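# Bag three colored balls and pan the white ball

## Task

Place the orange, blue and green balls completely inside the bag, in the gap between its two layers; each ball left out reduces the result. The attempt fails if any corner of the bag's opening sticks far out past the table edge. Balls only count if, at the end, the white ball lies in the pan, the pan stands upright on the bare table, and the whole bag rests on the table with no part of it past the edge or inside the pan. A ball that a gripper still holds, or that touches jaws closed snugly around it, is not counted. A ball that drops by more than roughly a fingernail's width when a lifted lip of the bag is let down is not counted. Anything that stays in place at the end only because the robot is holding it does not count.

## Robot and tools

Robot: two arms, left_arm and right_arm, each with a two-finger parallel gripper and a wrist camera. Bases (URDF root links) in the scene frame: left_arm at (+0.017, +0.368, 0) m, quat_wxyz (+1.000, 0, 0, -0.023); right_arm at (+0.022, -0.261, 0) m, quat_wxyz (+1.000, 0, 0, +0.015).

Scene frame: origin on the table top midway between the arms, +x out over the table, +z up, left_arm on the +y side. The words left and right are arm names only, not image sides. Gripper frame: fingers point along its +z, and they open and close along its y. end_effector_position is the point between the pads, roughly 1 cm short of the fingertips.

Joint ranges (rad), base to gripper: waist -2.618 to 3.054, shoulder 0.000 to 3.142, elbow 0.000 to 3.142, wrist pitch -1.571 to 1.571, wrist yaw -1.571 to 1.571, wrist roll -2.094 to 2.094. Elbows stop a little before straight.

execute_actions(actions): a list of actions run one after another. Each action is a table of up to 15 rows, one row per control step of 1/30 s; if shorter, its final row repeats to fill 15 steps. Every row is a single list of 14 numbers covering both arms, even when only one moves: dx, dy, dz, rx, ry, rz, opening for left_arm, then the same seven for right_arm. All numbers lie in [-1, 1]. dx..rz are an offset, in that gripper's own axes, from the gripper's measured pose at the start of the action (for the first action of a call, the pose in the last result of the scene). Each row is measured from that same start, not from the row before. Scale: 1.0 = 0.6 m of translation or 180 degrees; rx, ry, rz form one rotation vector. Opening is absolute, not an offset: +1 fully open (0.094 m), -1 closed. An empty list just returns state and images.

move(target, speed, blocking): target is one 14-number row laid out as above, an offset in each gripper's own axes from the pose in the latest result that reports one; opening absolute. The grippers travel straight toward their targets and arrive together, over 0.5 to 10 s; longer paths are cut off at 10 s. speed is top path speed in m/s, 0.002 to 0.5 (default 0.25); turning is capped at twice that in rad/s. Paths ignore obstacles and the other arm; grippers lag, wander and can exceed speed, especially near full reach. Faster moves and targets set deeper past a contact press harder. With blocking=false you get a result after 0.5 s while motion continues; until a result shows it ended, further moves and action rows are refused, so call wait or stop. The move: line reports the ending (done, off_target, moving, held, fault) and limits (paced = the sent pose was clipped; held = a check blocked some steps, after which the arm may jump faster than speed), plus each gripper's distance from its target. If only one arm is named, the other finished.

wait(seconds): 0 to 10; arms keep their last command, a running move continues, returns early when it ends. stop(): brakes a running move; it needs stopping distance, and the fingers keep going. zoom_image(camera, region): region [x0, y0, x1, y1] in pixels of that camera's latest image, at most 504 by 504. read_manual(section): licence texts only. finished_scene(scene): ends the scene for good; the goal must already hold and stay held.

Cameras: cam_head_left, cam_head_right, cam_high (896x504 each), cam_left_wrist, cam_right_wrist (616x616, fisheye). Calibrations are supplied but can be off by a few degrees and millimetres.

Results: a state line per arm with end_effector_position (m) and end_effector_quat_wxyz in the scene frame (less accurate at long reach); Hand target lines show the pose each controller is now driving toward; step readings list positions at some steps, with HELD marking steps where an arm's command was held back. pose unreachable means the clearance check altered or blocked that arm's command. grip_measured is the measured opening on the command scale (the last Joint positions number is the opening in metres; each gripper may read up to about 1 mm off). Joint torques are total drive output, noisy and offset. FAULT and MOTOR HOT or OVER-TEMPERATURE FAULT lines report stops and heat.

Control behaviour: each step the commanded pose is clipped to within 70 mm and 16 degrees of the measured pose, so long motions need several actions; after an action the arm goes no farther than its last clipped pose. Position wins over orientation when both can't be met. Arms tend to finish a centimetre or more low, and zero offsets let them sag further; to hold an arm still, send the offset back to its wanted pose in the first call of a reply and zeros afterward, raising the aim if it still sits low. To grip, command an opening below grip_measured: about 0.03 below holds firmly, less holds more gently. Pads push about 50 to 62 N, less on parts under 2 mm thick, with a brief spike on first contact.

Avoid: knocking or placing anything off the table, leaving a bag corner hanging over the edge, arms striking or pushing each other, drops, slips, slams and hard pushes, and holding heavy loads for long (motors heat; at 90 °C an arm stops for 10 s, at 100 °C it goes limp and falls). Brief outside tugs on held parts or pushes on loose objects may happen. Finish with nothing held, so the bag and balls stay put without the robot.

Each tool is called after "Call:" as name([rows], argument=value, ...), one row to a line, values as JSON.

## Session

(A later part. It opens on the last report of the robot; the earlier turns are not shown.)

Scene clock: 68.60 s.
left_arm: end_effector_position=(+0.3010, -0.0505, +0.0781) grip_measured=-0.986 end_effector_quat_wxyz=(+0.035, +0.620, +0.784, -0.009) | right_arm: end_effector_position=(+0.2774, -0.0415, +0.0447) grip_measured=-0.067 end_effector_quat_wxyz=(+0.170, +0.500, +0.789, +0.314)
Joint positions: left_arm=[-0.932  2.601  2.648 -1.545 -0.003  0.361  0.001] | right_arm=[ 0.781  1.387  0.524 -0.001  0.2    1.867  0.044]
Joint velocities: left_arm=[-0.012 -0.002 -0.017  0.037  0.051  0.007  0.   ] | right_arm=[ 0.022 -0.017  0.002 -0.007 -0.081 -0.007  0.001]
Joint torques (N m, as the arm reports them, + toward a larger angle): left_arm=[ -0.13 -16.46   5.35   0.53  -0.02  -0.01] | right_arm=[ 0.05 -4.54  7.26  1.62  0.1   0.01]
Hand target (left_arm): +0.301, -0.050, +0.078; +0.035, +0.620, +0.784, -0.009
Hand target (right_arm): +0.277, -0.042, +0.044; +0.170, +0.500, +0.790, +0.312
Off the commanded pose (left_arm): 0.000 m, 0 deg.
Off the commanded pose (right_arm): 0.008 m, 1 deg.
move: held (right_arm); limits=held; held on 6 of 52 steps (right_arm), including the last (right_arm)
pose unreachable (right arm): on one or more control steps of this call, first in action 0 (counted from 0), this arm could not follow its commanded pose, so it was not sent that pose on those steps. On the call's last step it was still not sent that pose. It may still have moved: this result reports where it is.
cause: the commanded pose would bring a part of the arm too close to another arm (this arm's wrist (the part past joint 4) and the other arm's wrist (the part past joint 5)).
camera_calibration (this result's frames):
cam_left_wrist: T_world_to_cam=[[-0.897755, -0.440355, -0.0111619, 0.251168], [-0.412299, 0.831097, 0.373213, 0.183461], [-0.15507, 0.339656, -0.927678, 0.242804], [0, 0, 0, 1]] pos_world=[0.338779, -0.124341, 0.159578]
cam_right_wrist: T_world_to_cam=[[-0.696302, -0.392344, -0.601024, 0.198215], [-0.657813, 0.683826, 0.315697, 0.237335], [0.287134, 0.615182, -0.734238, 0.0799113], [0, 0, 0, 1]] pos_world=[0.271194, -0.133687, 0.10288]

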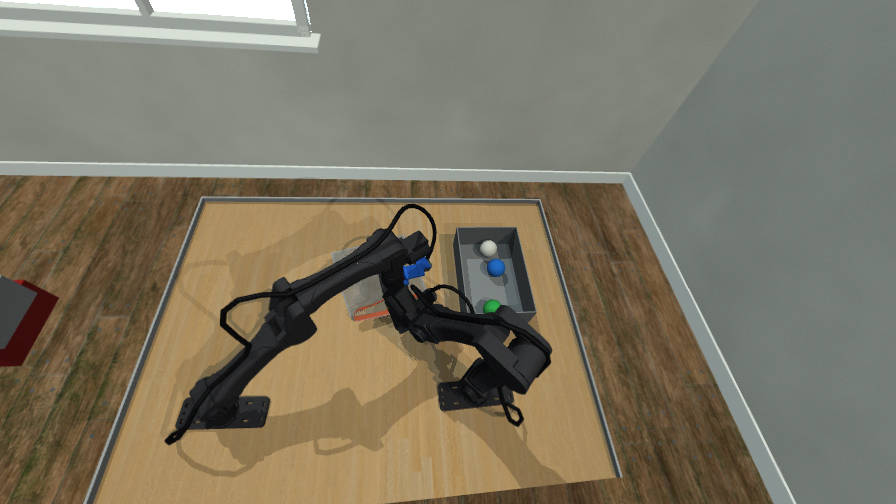

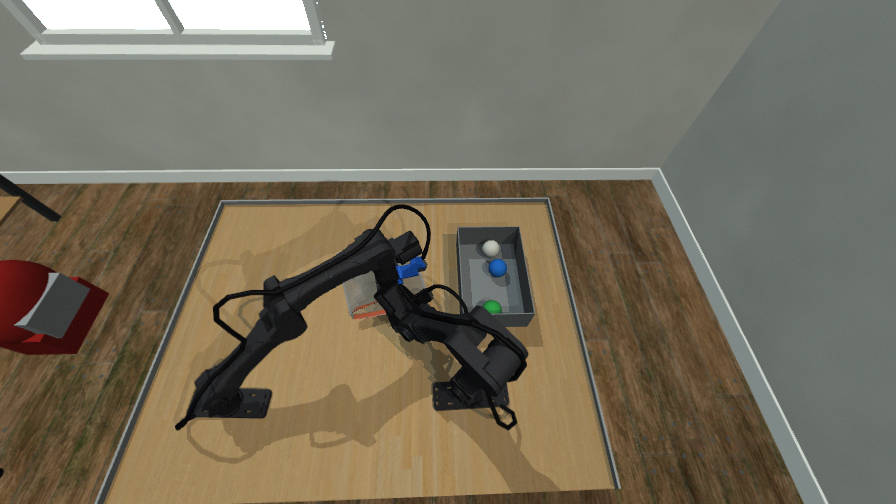

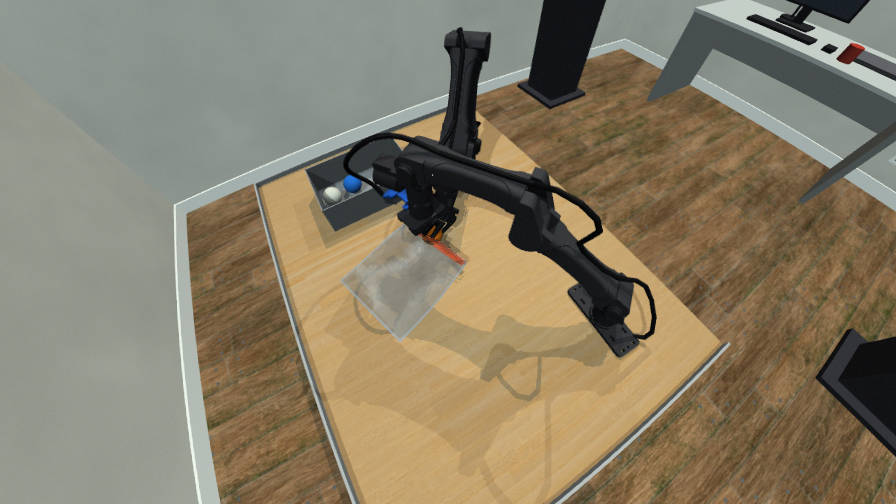

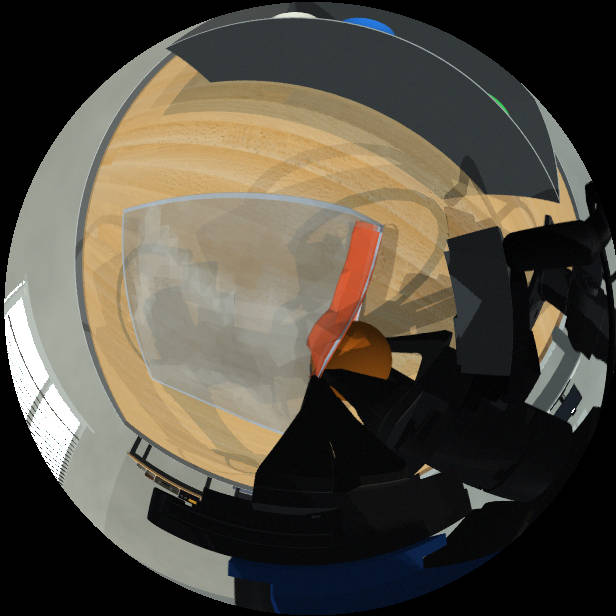

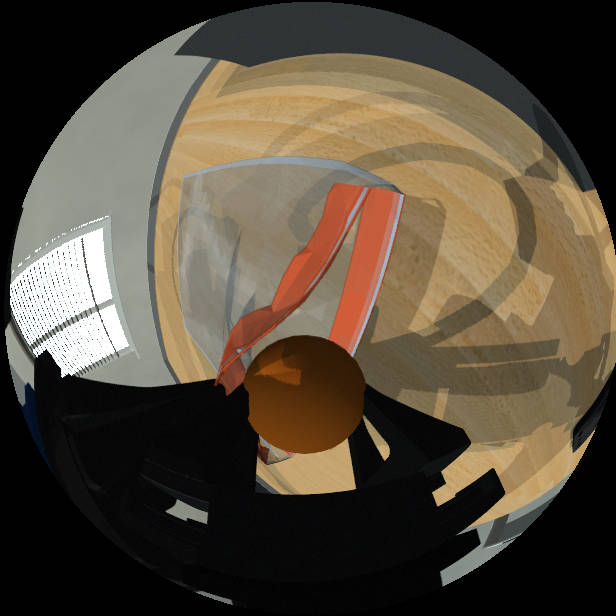

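Call:
move(target=[0,0,0,0,0,0,-1,0,0,0,0,0,0,0.4])

Call:
move(target=[0,0,0,0,0,0,-1,0,-0.02,-0.11,0,0,0,0.4], speed=0.06)

Call:
move(target=[0,0,0,0,0,0,-1,0,0,0,-0.13,0,0,-1], speed=0.1)

Call:
zoom_image(camera="cam_high", region=[340, 170, 500, 320])

Scene clock: 70.10 s.
left_arm: end_effector_position=(+0.3046, -0.0484, +0.0781) grip_measured=-0.987 end_effector_quat_wxyz=(+0.038, +0.618, +0.785, -0.004) | right_arm: end_effector_position=(+0.2751, -0.0423, +0.0424) grip_measured=+0.398 end_effector_quat_wxyz=(+0.166, +0.500, +0.792, +0.309)
Joint positions: left_arm=[-0.928  2.601  2.648 -1.544 -0.016  0.361  0.001] | right_arm=[ 0.781  1.387  0.523 -0.011  0.194  1.867  0.066]
Joint velocities: left_arm=[ 0.002  0.002 -0.007 -0.051 -0.037 -0.007  0.001] | right_arm=[-0.017 -0.012  0.002 -0.037 -0.007  0.037 -0.001]
Joint torques (N m, as the arm reports them, + toward a larger angle): left_arm=[ -0.38 -16.46   5.42   0.53   0.14   0.03] | right_arm=[ 0.02 -4.38  7.44  1.73  0.15  0.01]
Hand target (left_arm): +0.301, -0.050, +0.078; +0.035, +0.620, +0.784, -0.009
Hand target (right_arm): +0.277, -0.041, +0.045; +0.170, +0.500, +0.789, +0.314
Off the commanded pose (left_arm): 0.004 m, 1 deg.
Off the commanded pose (right_arm): 0.003 m, 1 deg.
move: done
camera_calibration (this result's frames):
cam_left_wrist: T_world_to_cam=[[-0.895467, -0.444494, -0.0237538, 0.255427], [-0.420347, 0.826851, 0.373666, 0.185386], [-0.146451, 0.34459, -0.927259, 0.240265], [0, 0, 0, 1]] pos_world=[0.34184, -0.122544, 0.159583]
cam_right_wrist: T_world_to_cam=[[-0.701458, -0.39813, -0.591142, 0.19573], [-0.656926, 0.682856, 0.31962, 0.236662], [0.276414, 0.612536, -0.740536, 0.0825701], [0, 0, 0, 1]] pos_world=[0.269942, -0.134257, 0.101209]

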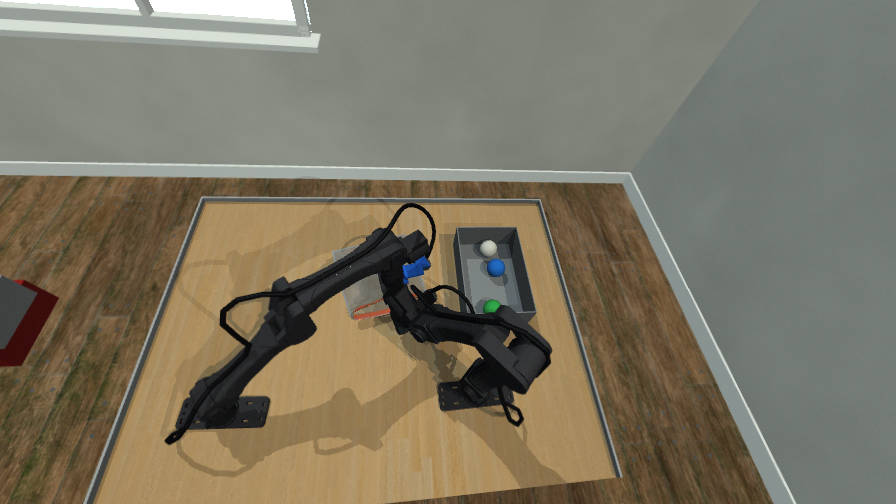

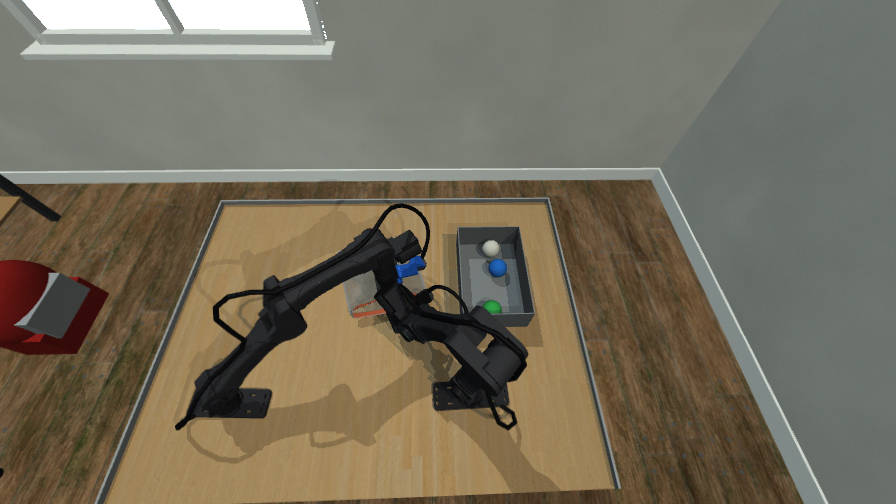

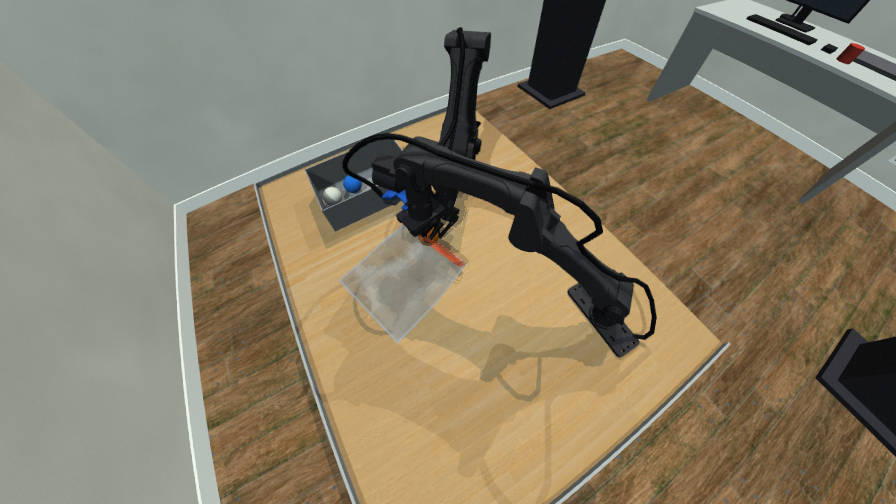

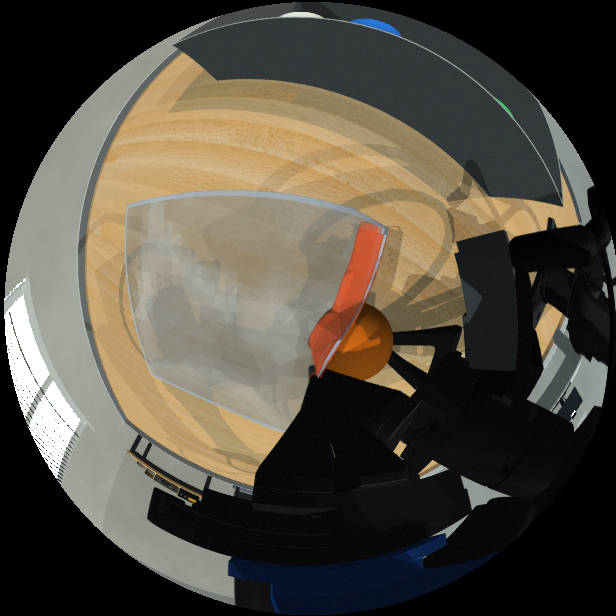

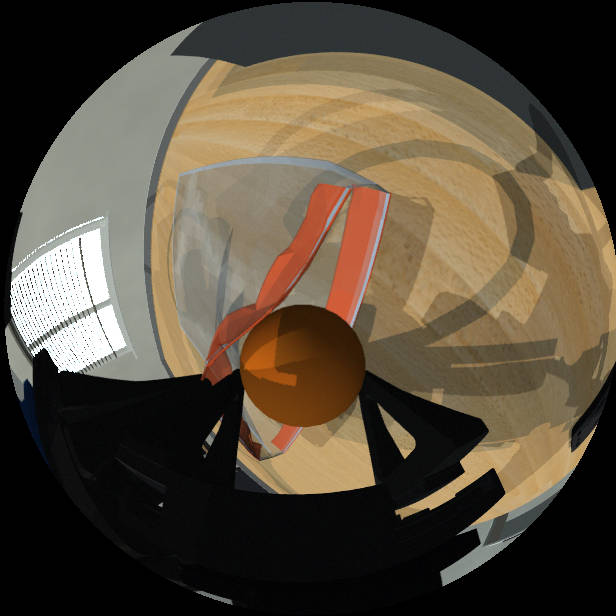

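Scene clock: 71.77 s.
left_arm: end_effector_position=(+0.3036, -0.0490, +0.0781) grip_measured=-0.987 end_effector_quat_wxyz=(+0.037, +0.618, +0.785, -0.006) | right_arm: end_effector_position=(+0.2320, -0.0657, +0.0805) grip_measured=+0.399 end_effector_quat_wxyz=(+0.162, +0.499, +0.793, +0.310)
Joint positions: left_arm=[-0.929  2.601  2.648 -1.544 -0.01   0.361  0.001] | right_arm=[ 0.86   1.064  0.503 -0.328  0.236  1.931  0.066]
Joint velocities: left_arm=[ 0.017 -0.002 -0.007 -0.081 -0.007  0.022 -0.   ] | right_arm=[-0.022 -0.037  0.017  0.037  0.007  0.022  0.002]
Joint torques (N m, as the arm reports them, + toward a larger angle): left_arm=[ -0.02 -16.54   5.51   0.55  -0.08   0.03] | right_arm=[ 0.83 -4.22  8.73  1.39  0.24  0.07]
Hand target (left_arm): +0.305, -0.048, +0.078; +0.038, +0.618, +0.785, -0.004
Hand target (right_arm): +0.229, -0.068, +0.085; +0.165, +0.500, +0.792, +0.310
Off the commanded pose (left_arm): 0.001 m, 0 deg.
Off the commanded pose (right_arm): 0.005 m, 0 deg.
move: done
camera_calibration (this result's frames):
cam_left_wrist: T_world_to_cam=[[-0.895922, -0.443842, -0.0181014, 0.253955], [-0.41792, 0.828385, 0.37299, 0.184926], [-0.150554, 0.341735, -0.927659, 0.241479], [0, 0, 0, 1]] pos_world=[0.341164, -0.122996, 0.159631]
cam_right_wrist: T_world_to_cam=[[-0.702956, -0.398906, -0.588835, 0.178777], [-0.658201, 0.678563, 0.326073, 0.21156], [0.269489, 0.616787, -0.73956, 0.138784], [0, 0, 0, 1]] pos_world=[0.227521, -0.157841, 0.138926]

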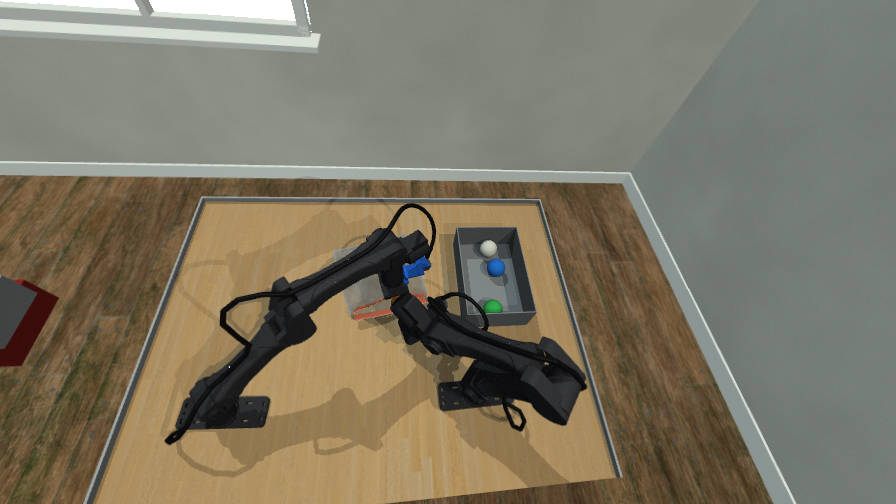

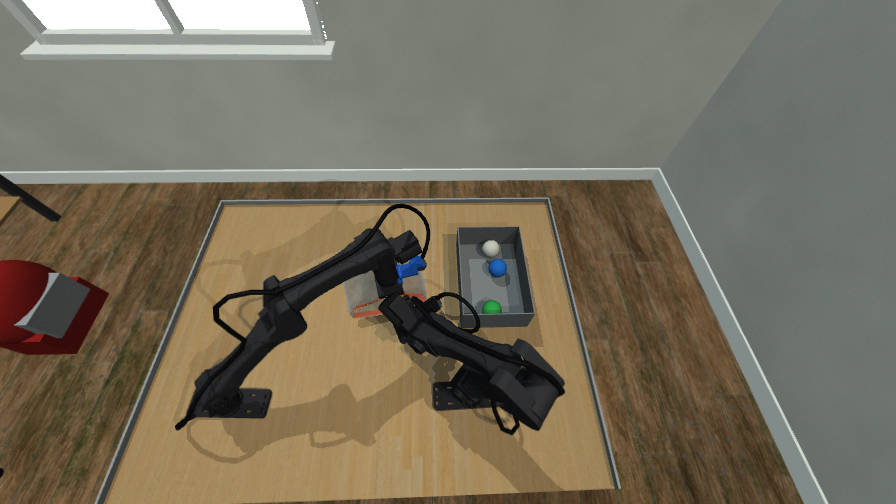

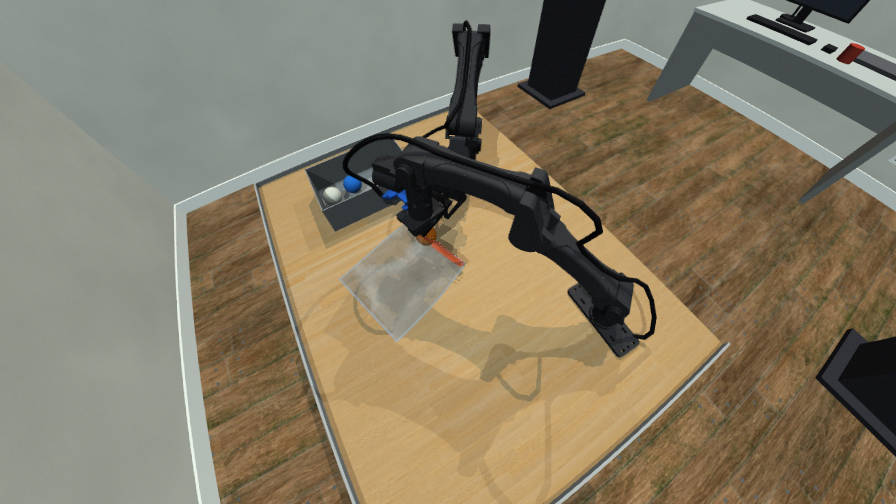

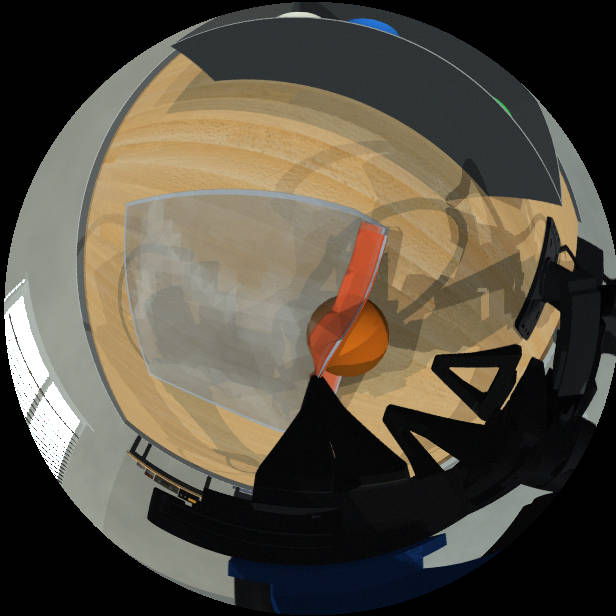

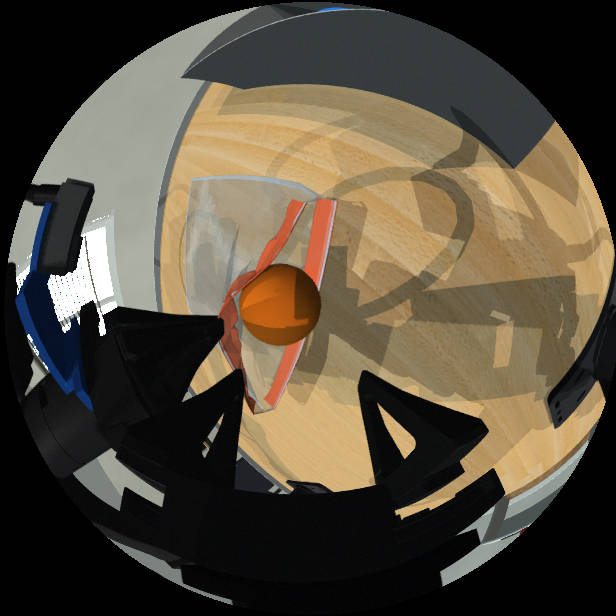

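Scene clock: 74.43 s.
left_arm: end_effector_position=(+0.3036, -0.0490, +0.0781) grip_measured=-0.987 end_effector_quat_wxyz=(+0.037, +0.618, +0.785, -0.006) | right_arm: end_effector_position=(+0.2343, -0.0624, +0.0847) grip_measured=-0.996 end_effector_quat_wxyz=(+0.249, +0.465, +0.706, +0.473)
Joint positions: left_arm=[-0.929  2.601  2.648 -1.544 -0.01   0.361  0.001] | right_arm=[0.997 0.965 0.134 0.328 0.468 1.912 0.   ]
Joint velocities: left_arm=[ 0.002 -0.012 -0.002  0.022 -0.051 -0.022 -0.001] | right_arm=[-0.007  0.012  0.002  0.037 -0.037 -0.051 -0.   ]
Joint torques (N m, as the arm reports them, + toward a larger angle): left_arm=[ -0.02 -16.44   5.44   0.56  -0.02   0.02] | right_arm=[ 0.76 -1.34  6.4   1.92  0.25 -0.14]
Hand target (left_arm): +0.304, -0.049, +0.078; +0.037, +0.618, +0.785, -0.006
Hand target (right_arm): +0.232, -0.065, +0.080; +0.255, +0.458, +0.713, +0.466
Off the commanded pose (left_arm): 0.000 m, 0 deg.
Off the commanded pose (right_arm): 0.006 m, 2 deg.
move: done
camera_calibration (this result's frames):
cam_left_wrist: T_world_to_cam=[[-0.895922, -0.443842, -0.0181014, 0.253955], [-0.41792, 0.828385, 0.37299, 0.184926], [-0.150554, 0.341735, -0.927659, 0.241479], [0, 0, 0, 1]] pos_world=[0.341164, -0.122996, 0.159631]
cam_right_wrist: T_world_to_cam=[[-0.454491, -0.220795, -0.862953, 0.160292], [-0.734079, 0.641591, 0.22246, 0.233739], [0.504545, 0.734582, -0.453678, 0.0673739], [0, 0, 0, 1]] pos_world=[0.210441, -0.164065, 0.116893]

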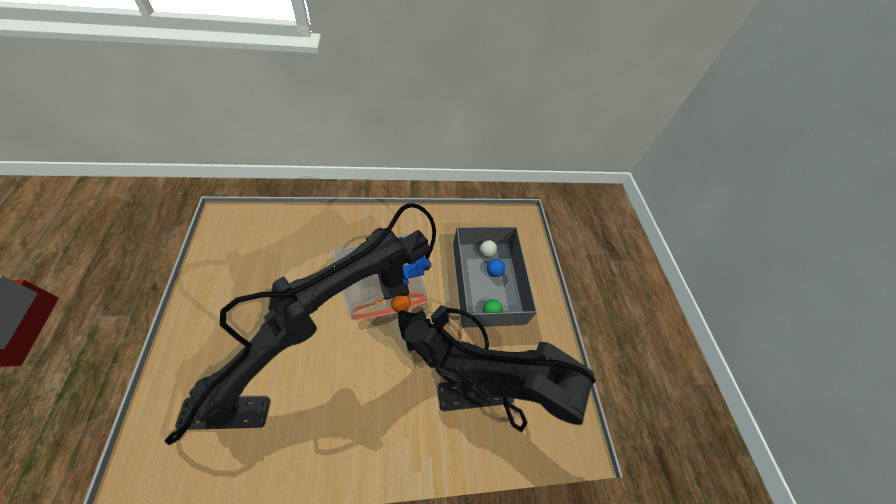

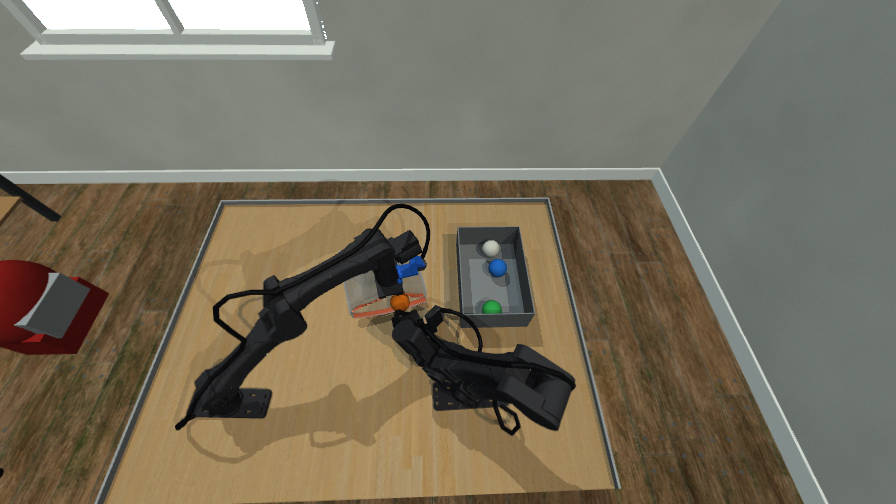

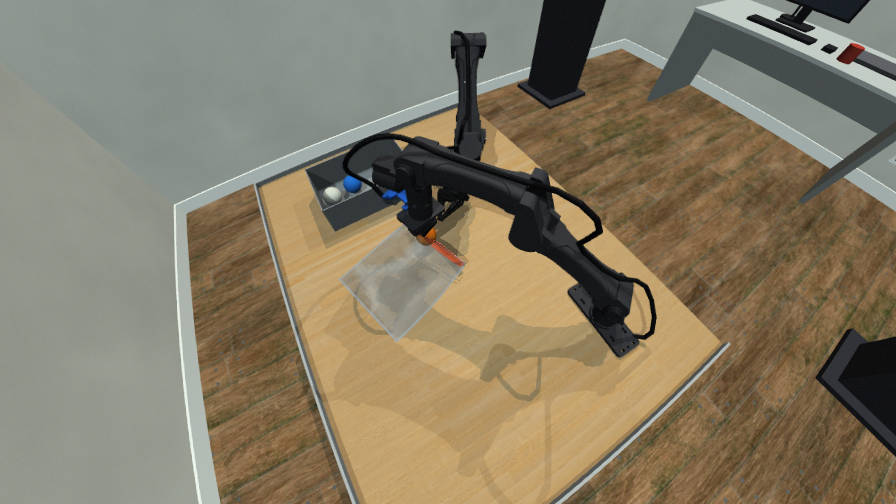

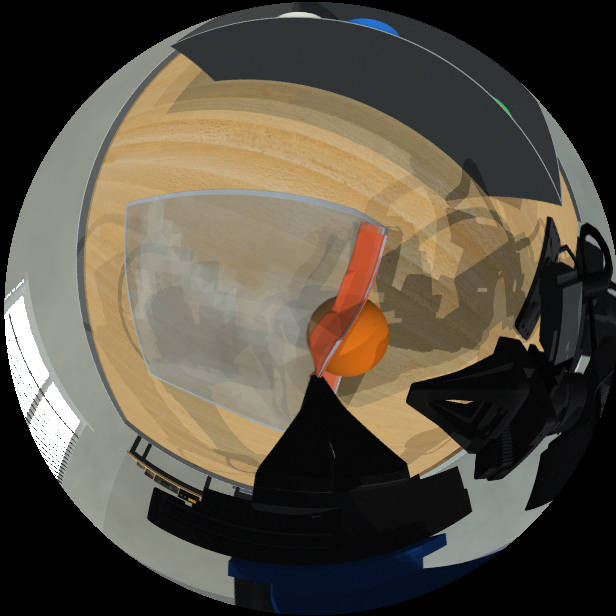

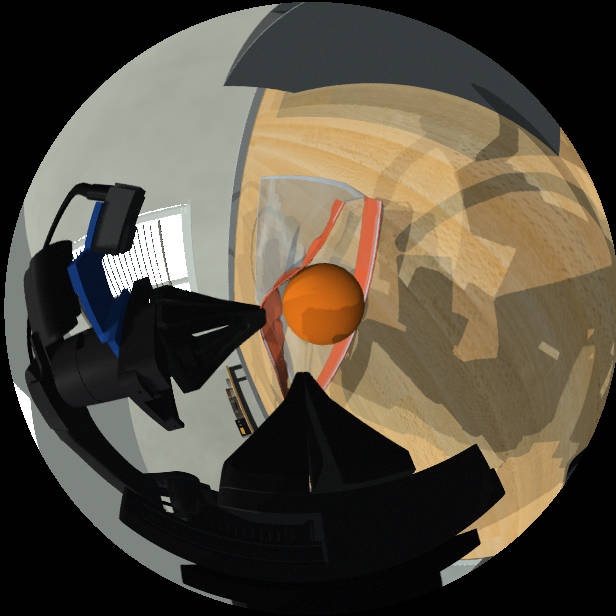

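Region (340, 170, 500, 320) of cam_high's 896x504 image, scaled by 3.150, with more detail than that image has; it fills the top 472 rows of this view, and the rest is white.

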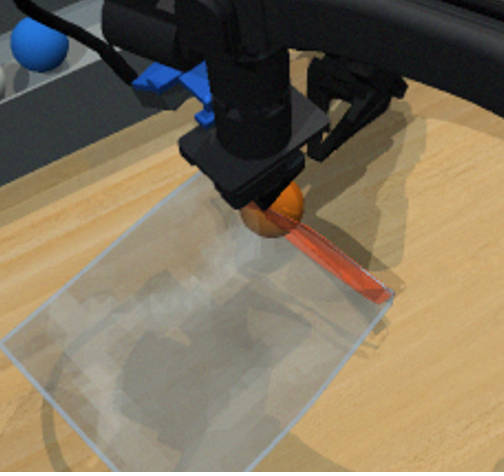

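Call:
move(target=[0,0,0,0,0,0,-1,0.01,-0.075,0.045,0,0,0,-1], speed=0.06)

Call:
move(target=[0,0,0,0,0,0,-1,-0.008,0.082,0.165,0,0,0,-1], speed=0.04)

Call:
zoom_image(camera="cam_high", region=[340, 170, 500, 320])

Scene clock: 76.53 s.
left_arm: end_effector_position=(+0.3036, -0.0490, +0.0781) grip_measured=-0.987 end_effector_quat_wxyz=(+0.037, +0.618, +0.785, -0.006) | right_arm: end_effector_position=(+0.2390, -0.0439, +0.0426) grip_measured=-0.996 end_effector_quat_wxyz=(+0.245, +0.465, +0.696, +0.490)
Joint positions: left_arm=[-0.929  2.601  2.648 -1.544 -0.01   0.361  0.001] | right_arm=[1.029 1.514 0.062 0.98  0.492 1.933 0.   ]
Joint velocities: left_arm=[-0.012  0.007 -0.017 -0.022 -0.007  0.066 -0.   ] | right_arm=[-0.002 -0.022 -0.002 -0.022 -0.007 -0.066  0.001]
Joint torques (N m, as the arm reports them, + toward a larger angle): left_arm=[ -0.02 -16.41   5.39   0.56  -0.01   0.03] | right_arm=[ 0.84 -1.44  2.73  1.94  0.25  0.02]
Hand target (left_arm): +0.304, -0.049, +0.078; +0.037, +0.618, +0.785, -0.006
Hand target (right_arm): +0.234, -0.051, +0.032; +0.248, +0.465, +0.706, +0.473
Off the commanded pose (left_arm): 0.000 m, 0 deg.
Off the commanded pose (right_arm): 0.013 m, 2 deg.
move: off_target (right_arm)
camera_calibration (this result's frames):
cam_left_wrist: T_world_to_cam=[[-0.895922, -0.443842, -0.0181014, 0.253955], [-0.41792, 0.828385, 0.37299, 0.184926], [-0.150554, 0.341735, -0.927659, 0.241479], [0, 0, 0, 1]] pos_world=[0.341164, -0.122996, 0.159631]
cam_right_wrist: T_world_to_cam=[[-0.440765, -0.188612, -0.877583, 0.128904], [-0.738565, 0.631845, 0.235147, 0.234765], [0.510145, 0.751797, -0.417797, 0.0301239], [0, 0, 0, 1]] pos_world=[0.214838, -0.146669, 0.0705054]

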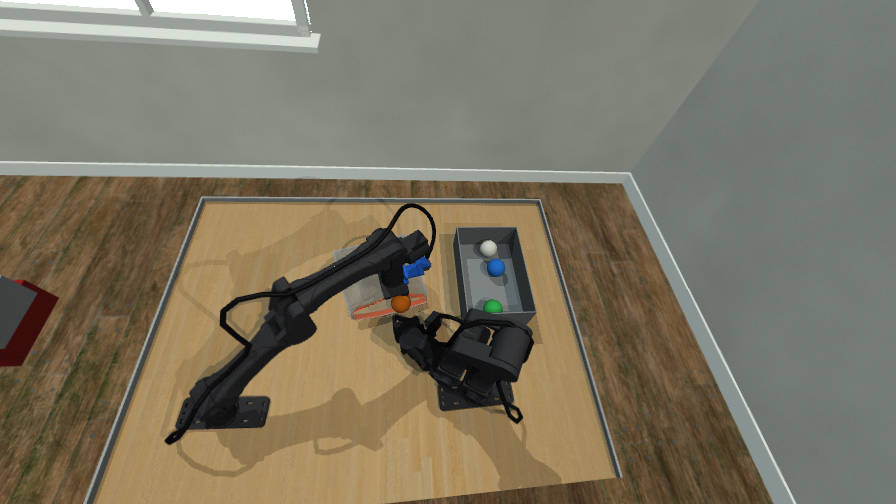

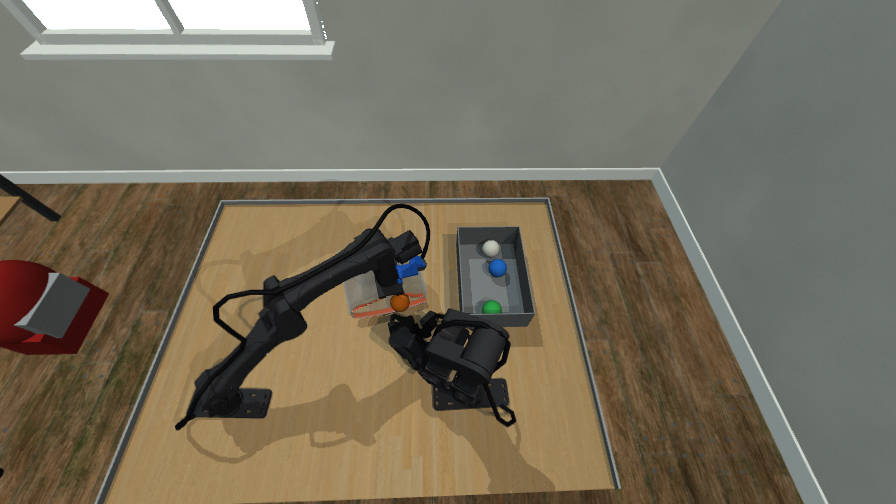

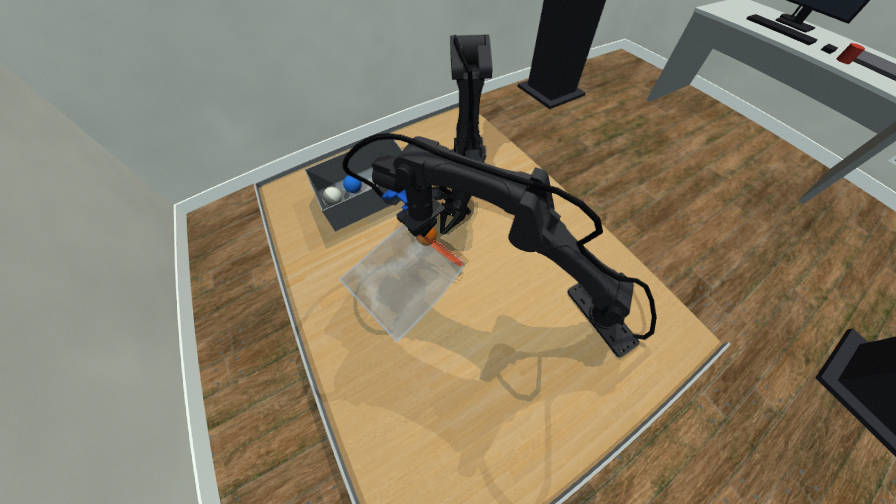

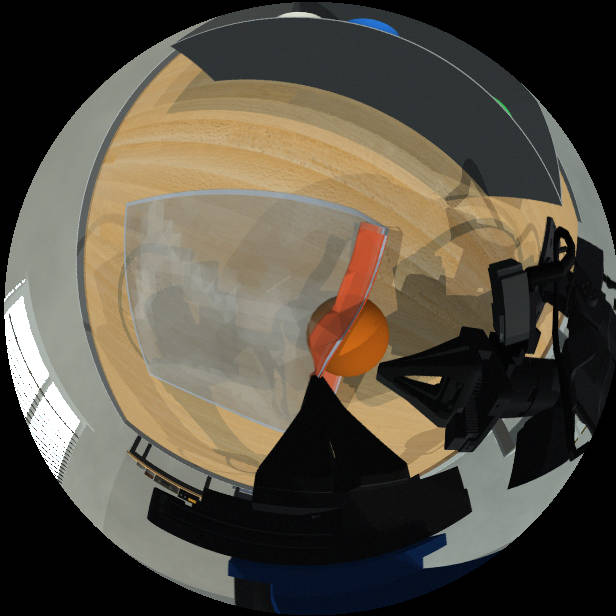

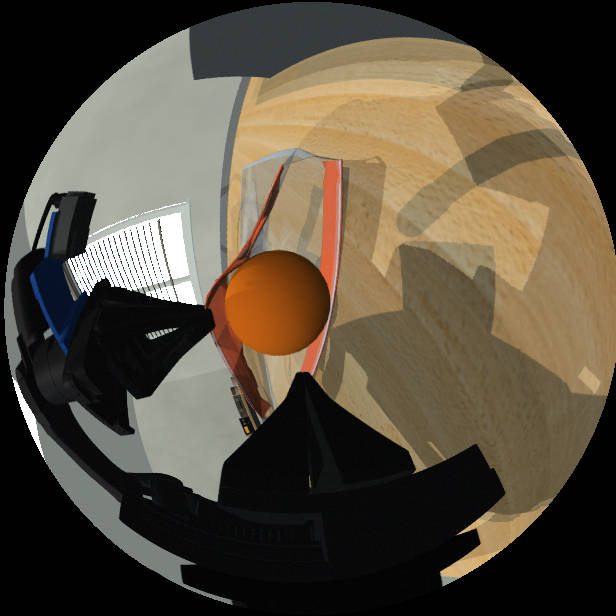

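Scene clock: 79.57 s.
left_arm: end_effector_position=(+0.3175, -0.0417, +0.0785) grip_measured=-0.987 end_effector_quat_wxyz=(+0.047, +0.611, +0.790, +0.013) | right_arm: end_effector_position=(+0.3307, +0.0007, +0.0465) grip_measured=-0.996 end_effector_quat_wxyz=(+0.238, +0.467, +0.695, +0.492)
Joint positions: left_arm=[-0.913  2.601  2.648 -1.536 -0.052  0.36   0.001] | right_arm=[0.783 1.787 0.408 0.95  0.26  1.83  0.   ]
Joint velocities: left_arm=[-0.007  0.007 -0.007 -0.095  0.022  0.007  0.   ] | right_arm=[ 0.007  0.002  0.002 -0.037 -0.139 -0.037 -0.   ]
Joint torques (N m, as the arm reports them, + toward a larger angle): left_arm=[ -1.45 -16.44   5.3    0.48   0.4    0.01] | right_arm=[-1.23 -4.88  7.86  1.97  0.06 -0.18]
Hand target (left_arm): +0.304, -0.049, +0.078; +0.037, +0.618, +0.785, -0.006
Hand target (right_arm): +0.340, +0.001, +0.047; +0.247, +0.464, +0.696, +0.489
Off the commanded pose (left_arm): 0.016 m, 3 deg.
Off the commanded pose (right_arm): 0.009 m, 1 deg.
move: off_target (left_arm)
camera_calibration (this result's frames):
cam_left_wrist: T_world_to_cam=[[-0.885497, -0.460681, -0.0605699, 0.26899], [-0.448541, 0.813487, 0.370202, 0.193832], [-0.121272, 0.354981, -0.926974, 0.232622], [0, 0, 0, 1]] pos_world=[0.353342, -0.116338, 0.160171]
cam_right_wrist: T_world_to_cam=[[-0.447342, -0.18011, -0.87604, 0.183293], [-0.739775, 0.624979, 0.249266, 0.273198], [0.502611, 0.75958, -0.412821, -0.0463073], [0, 0, 0, 1]] pos_world=[0.307374, -0.102556, 0.0733558]

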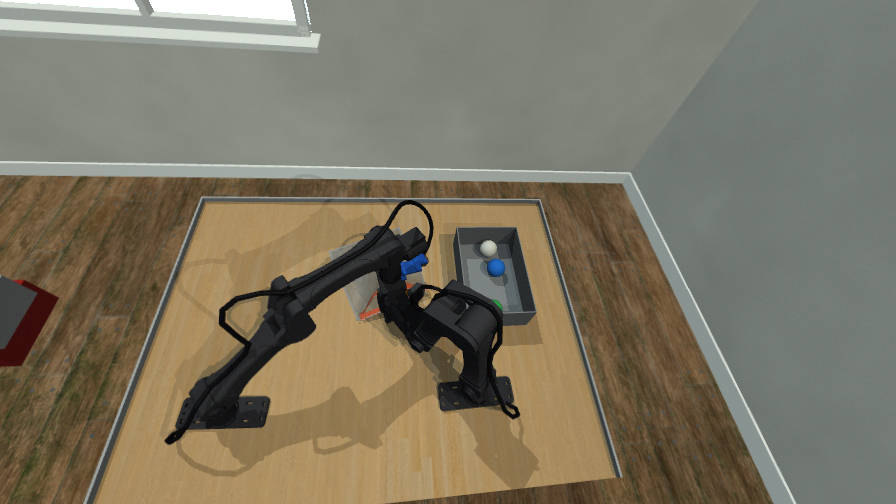

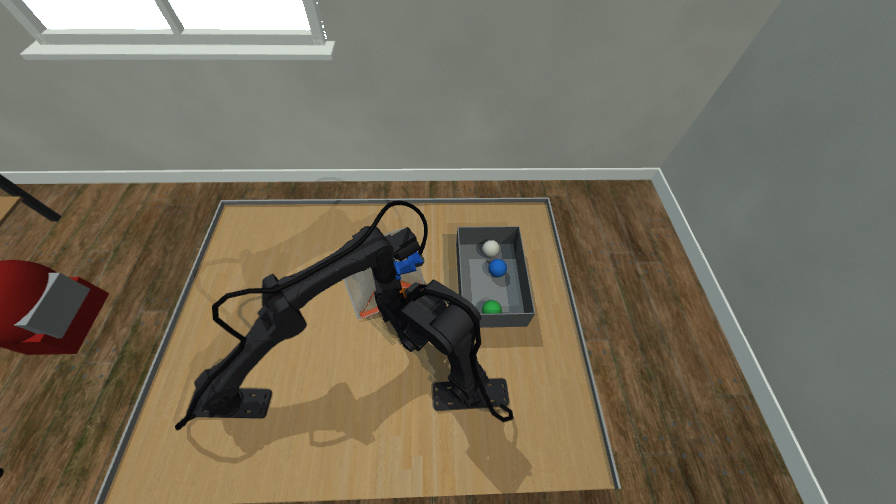

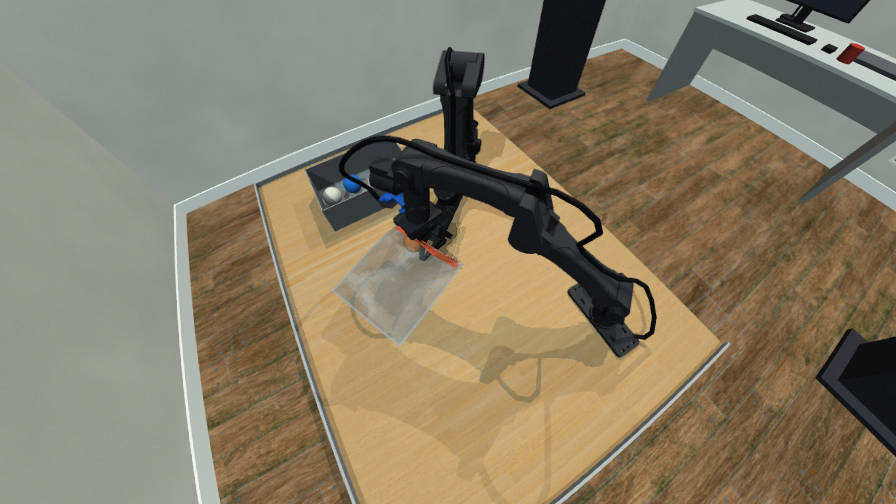

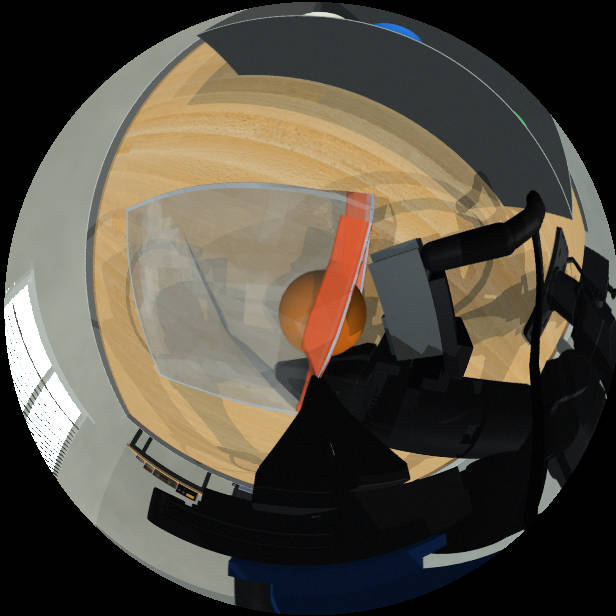

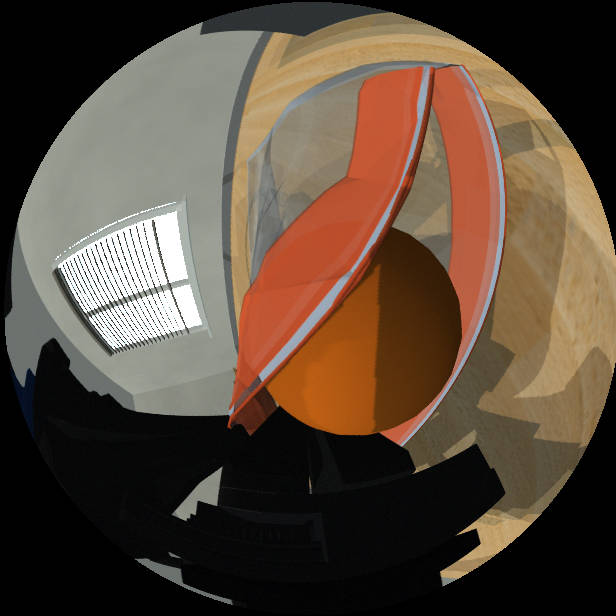

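Region (340, 170, 500, 320) of cam_high's 896x504 image, scaled by 3.150, with more detail than that image has; it fills the top 472 rows of this view, and the rest is white.

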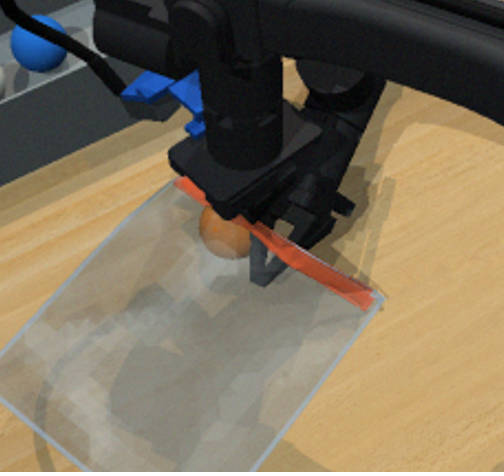

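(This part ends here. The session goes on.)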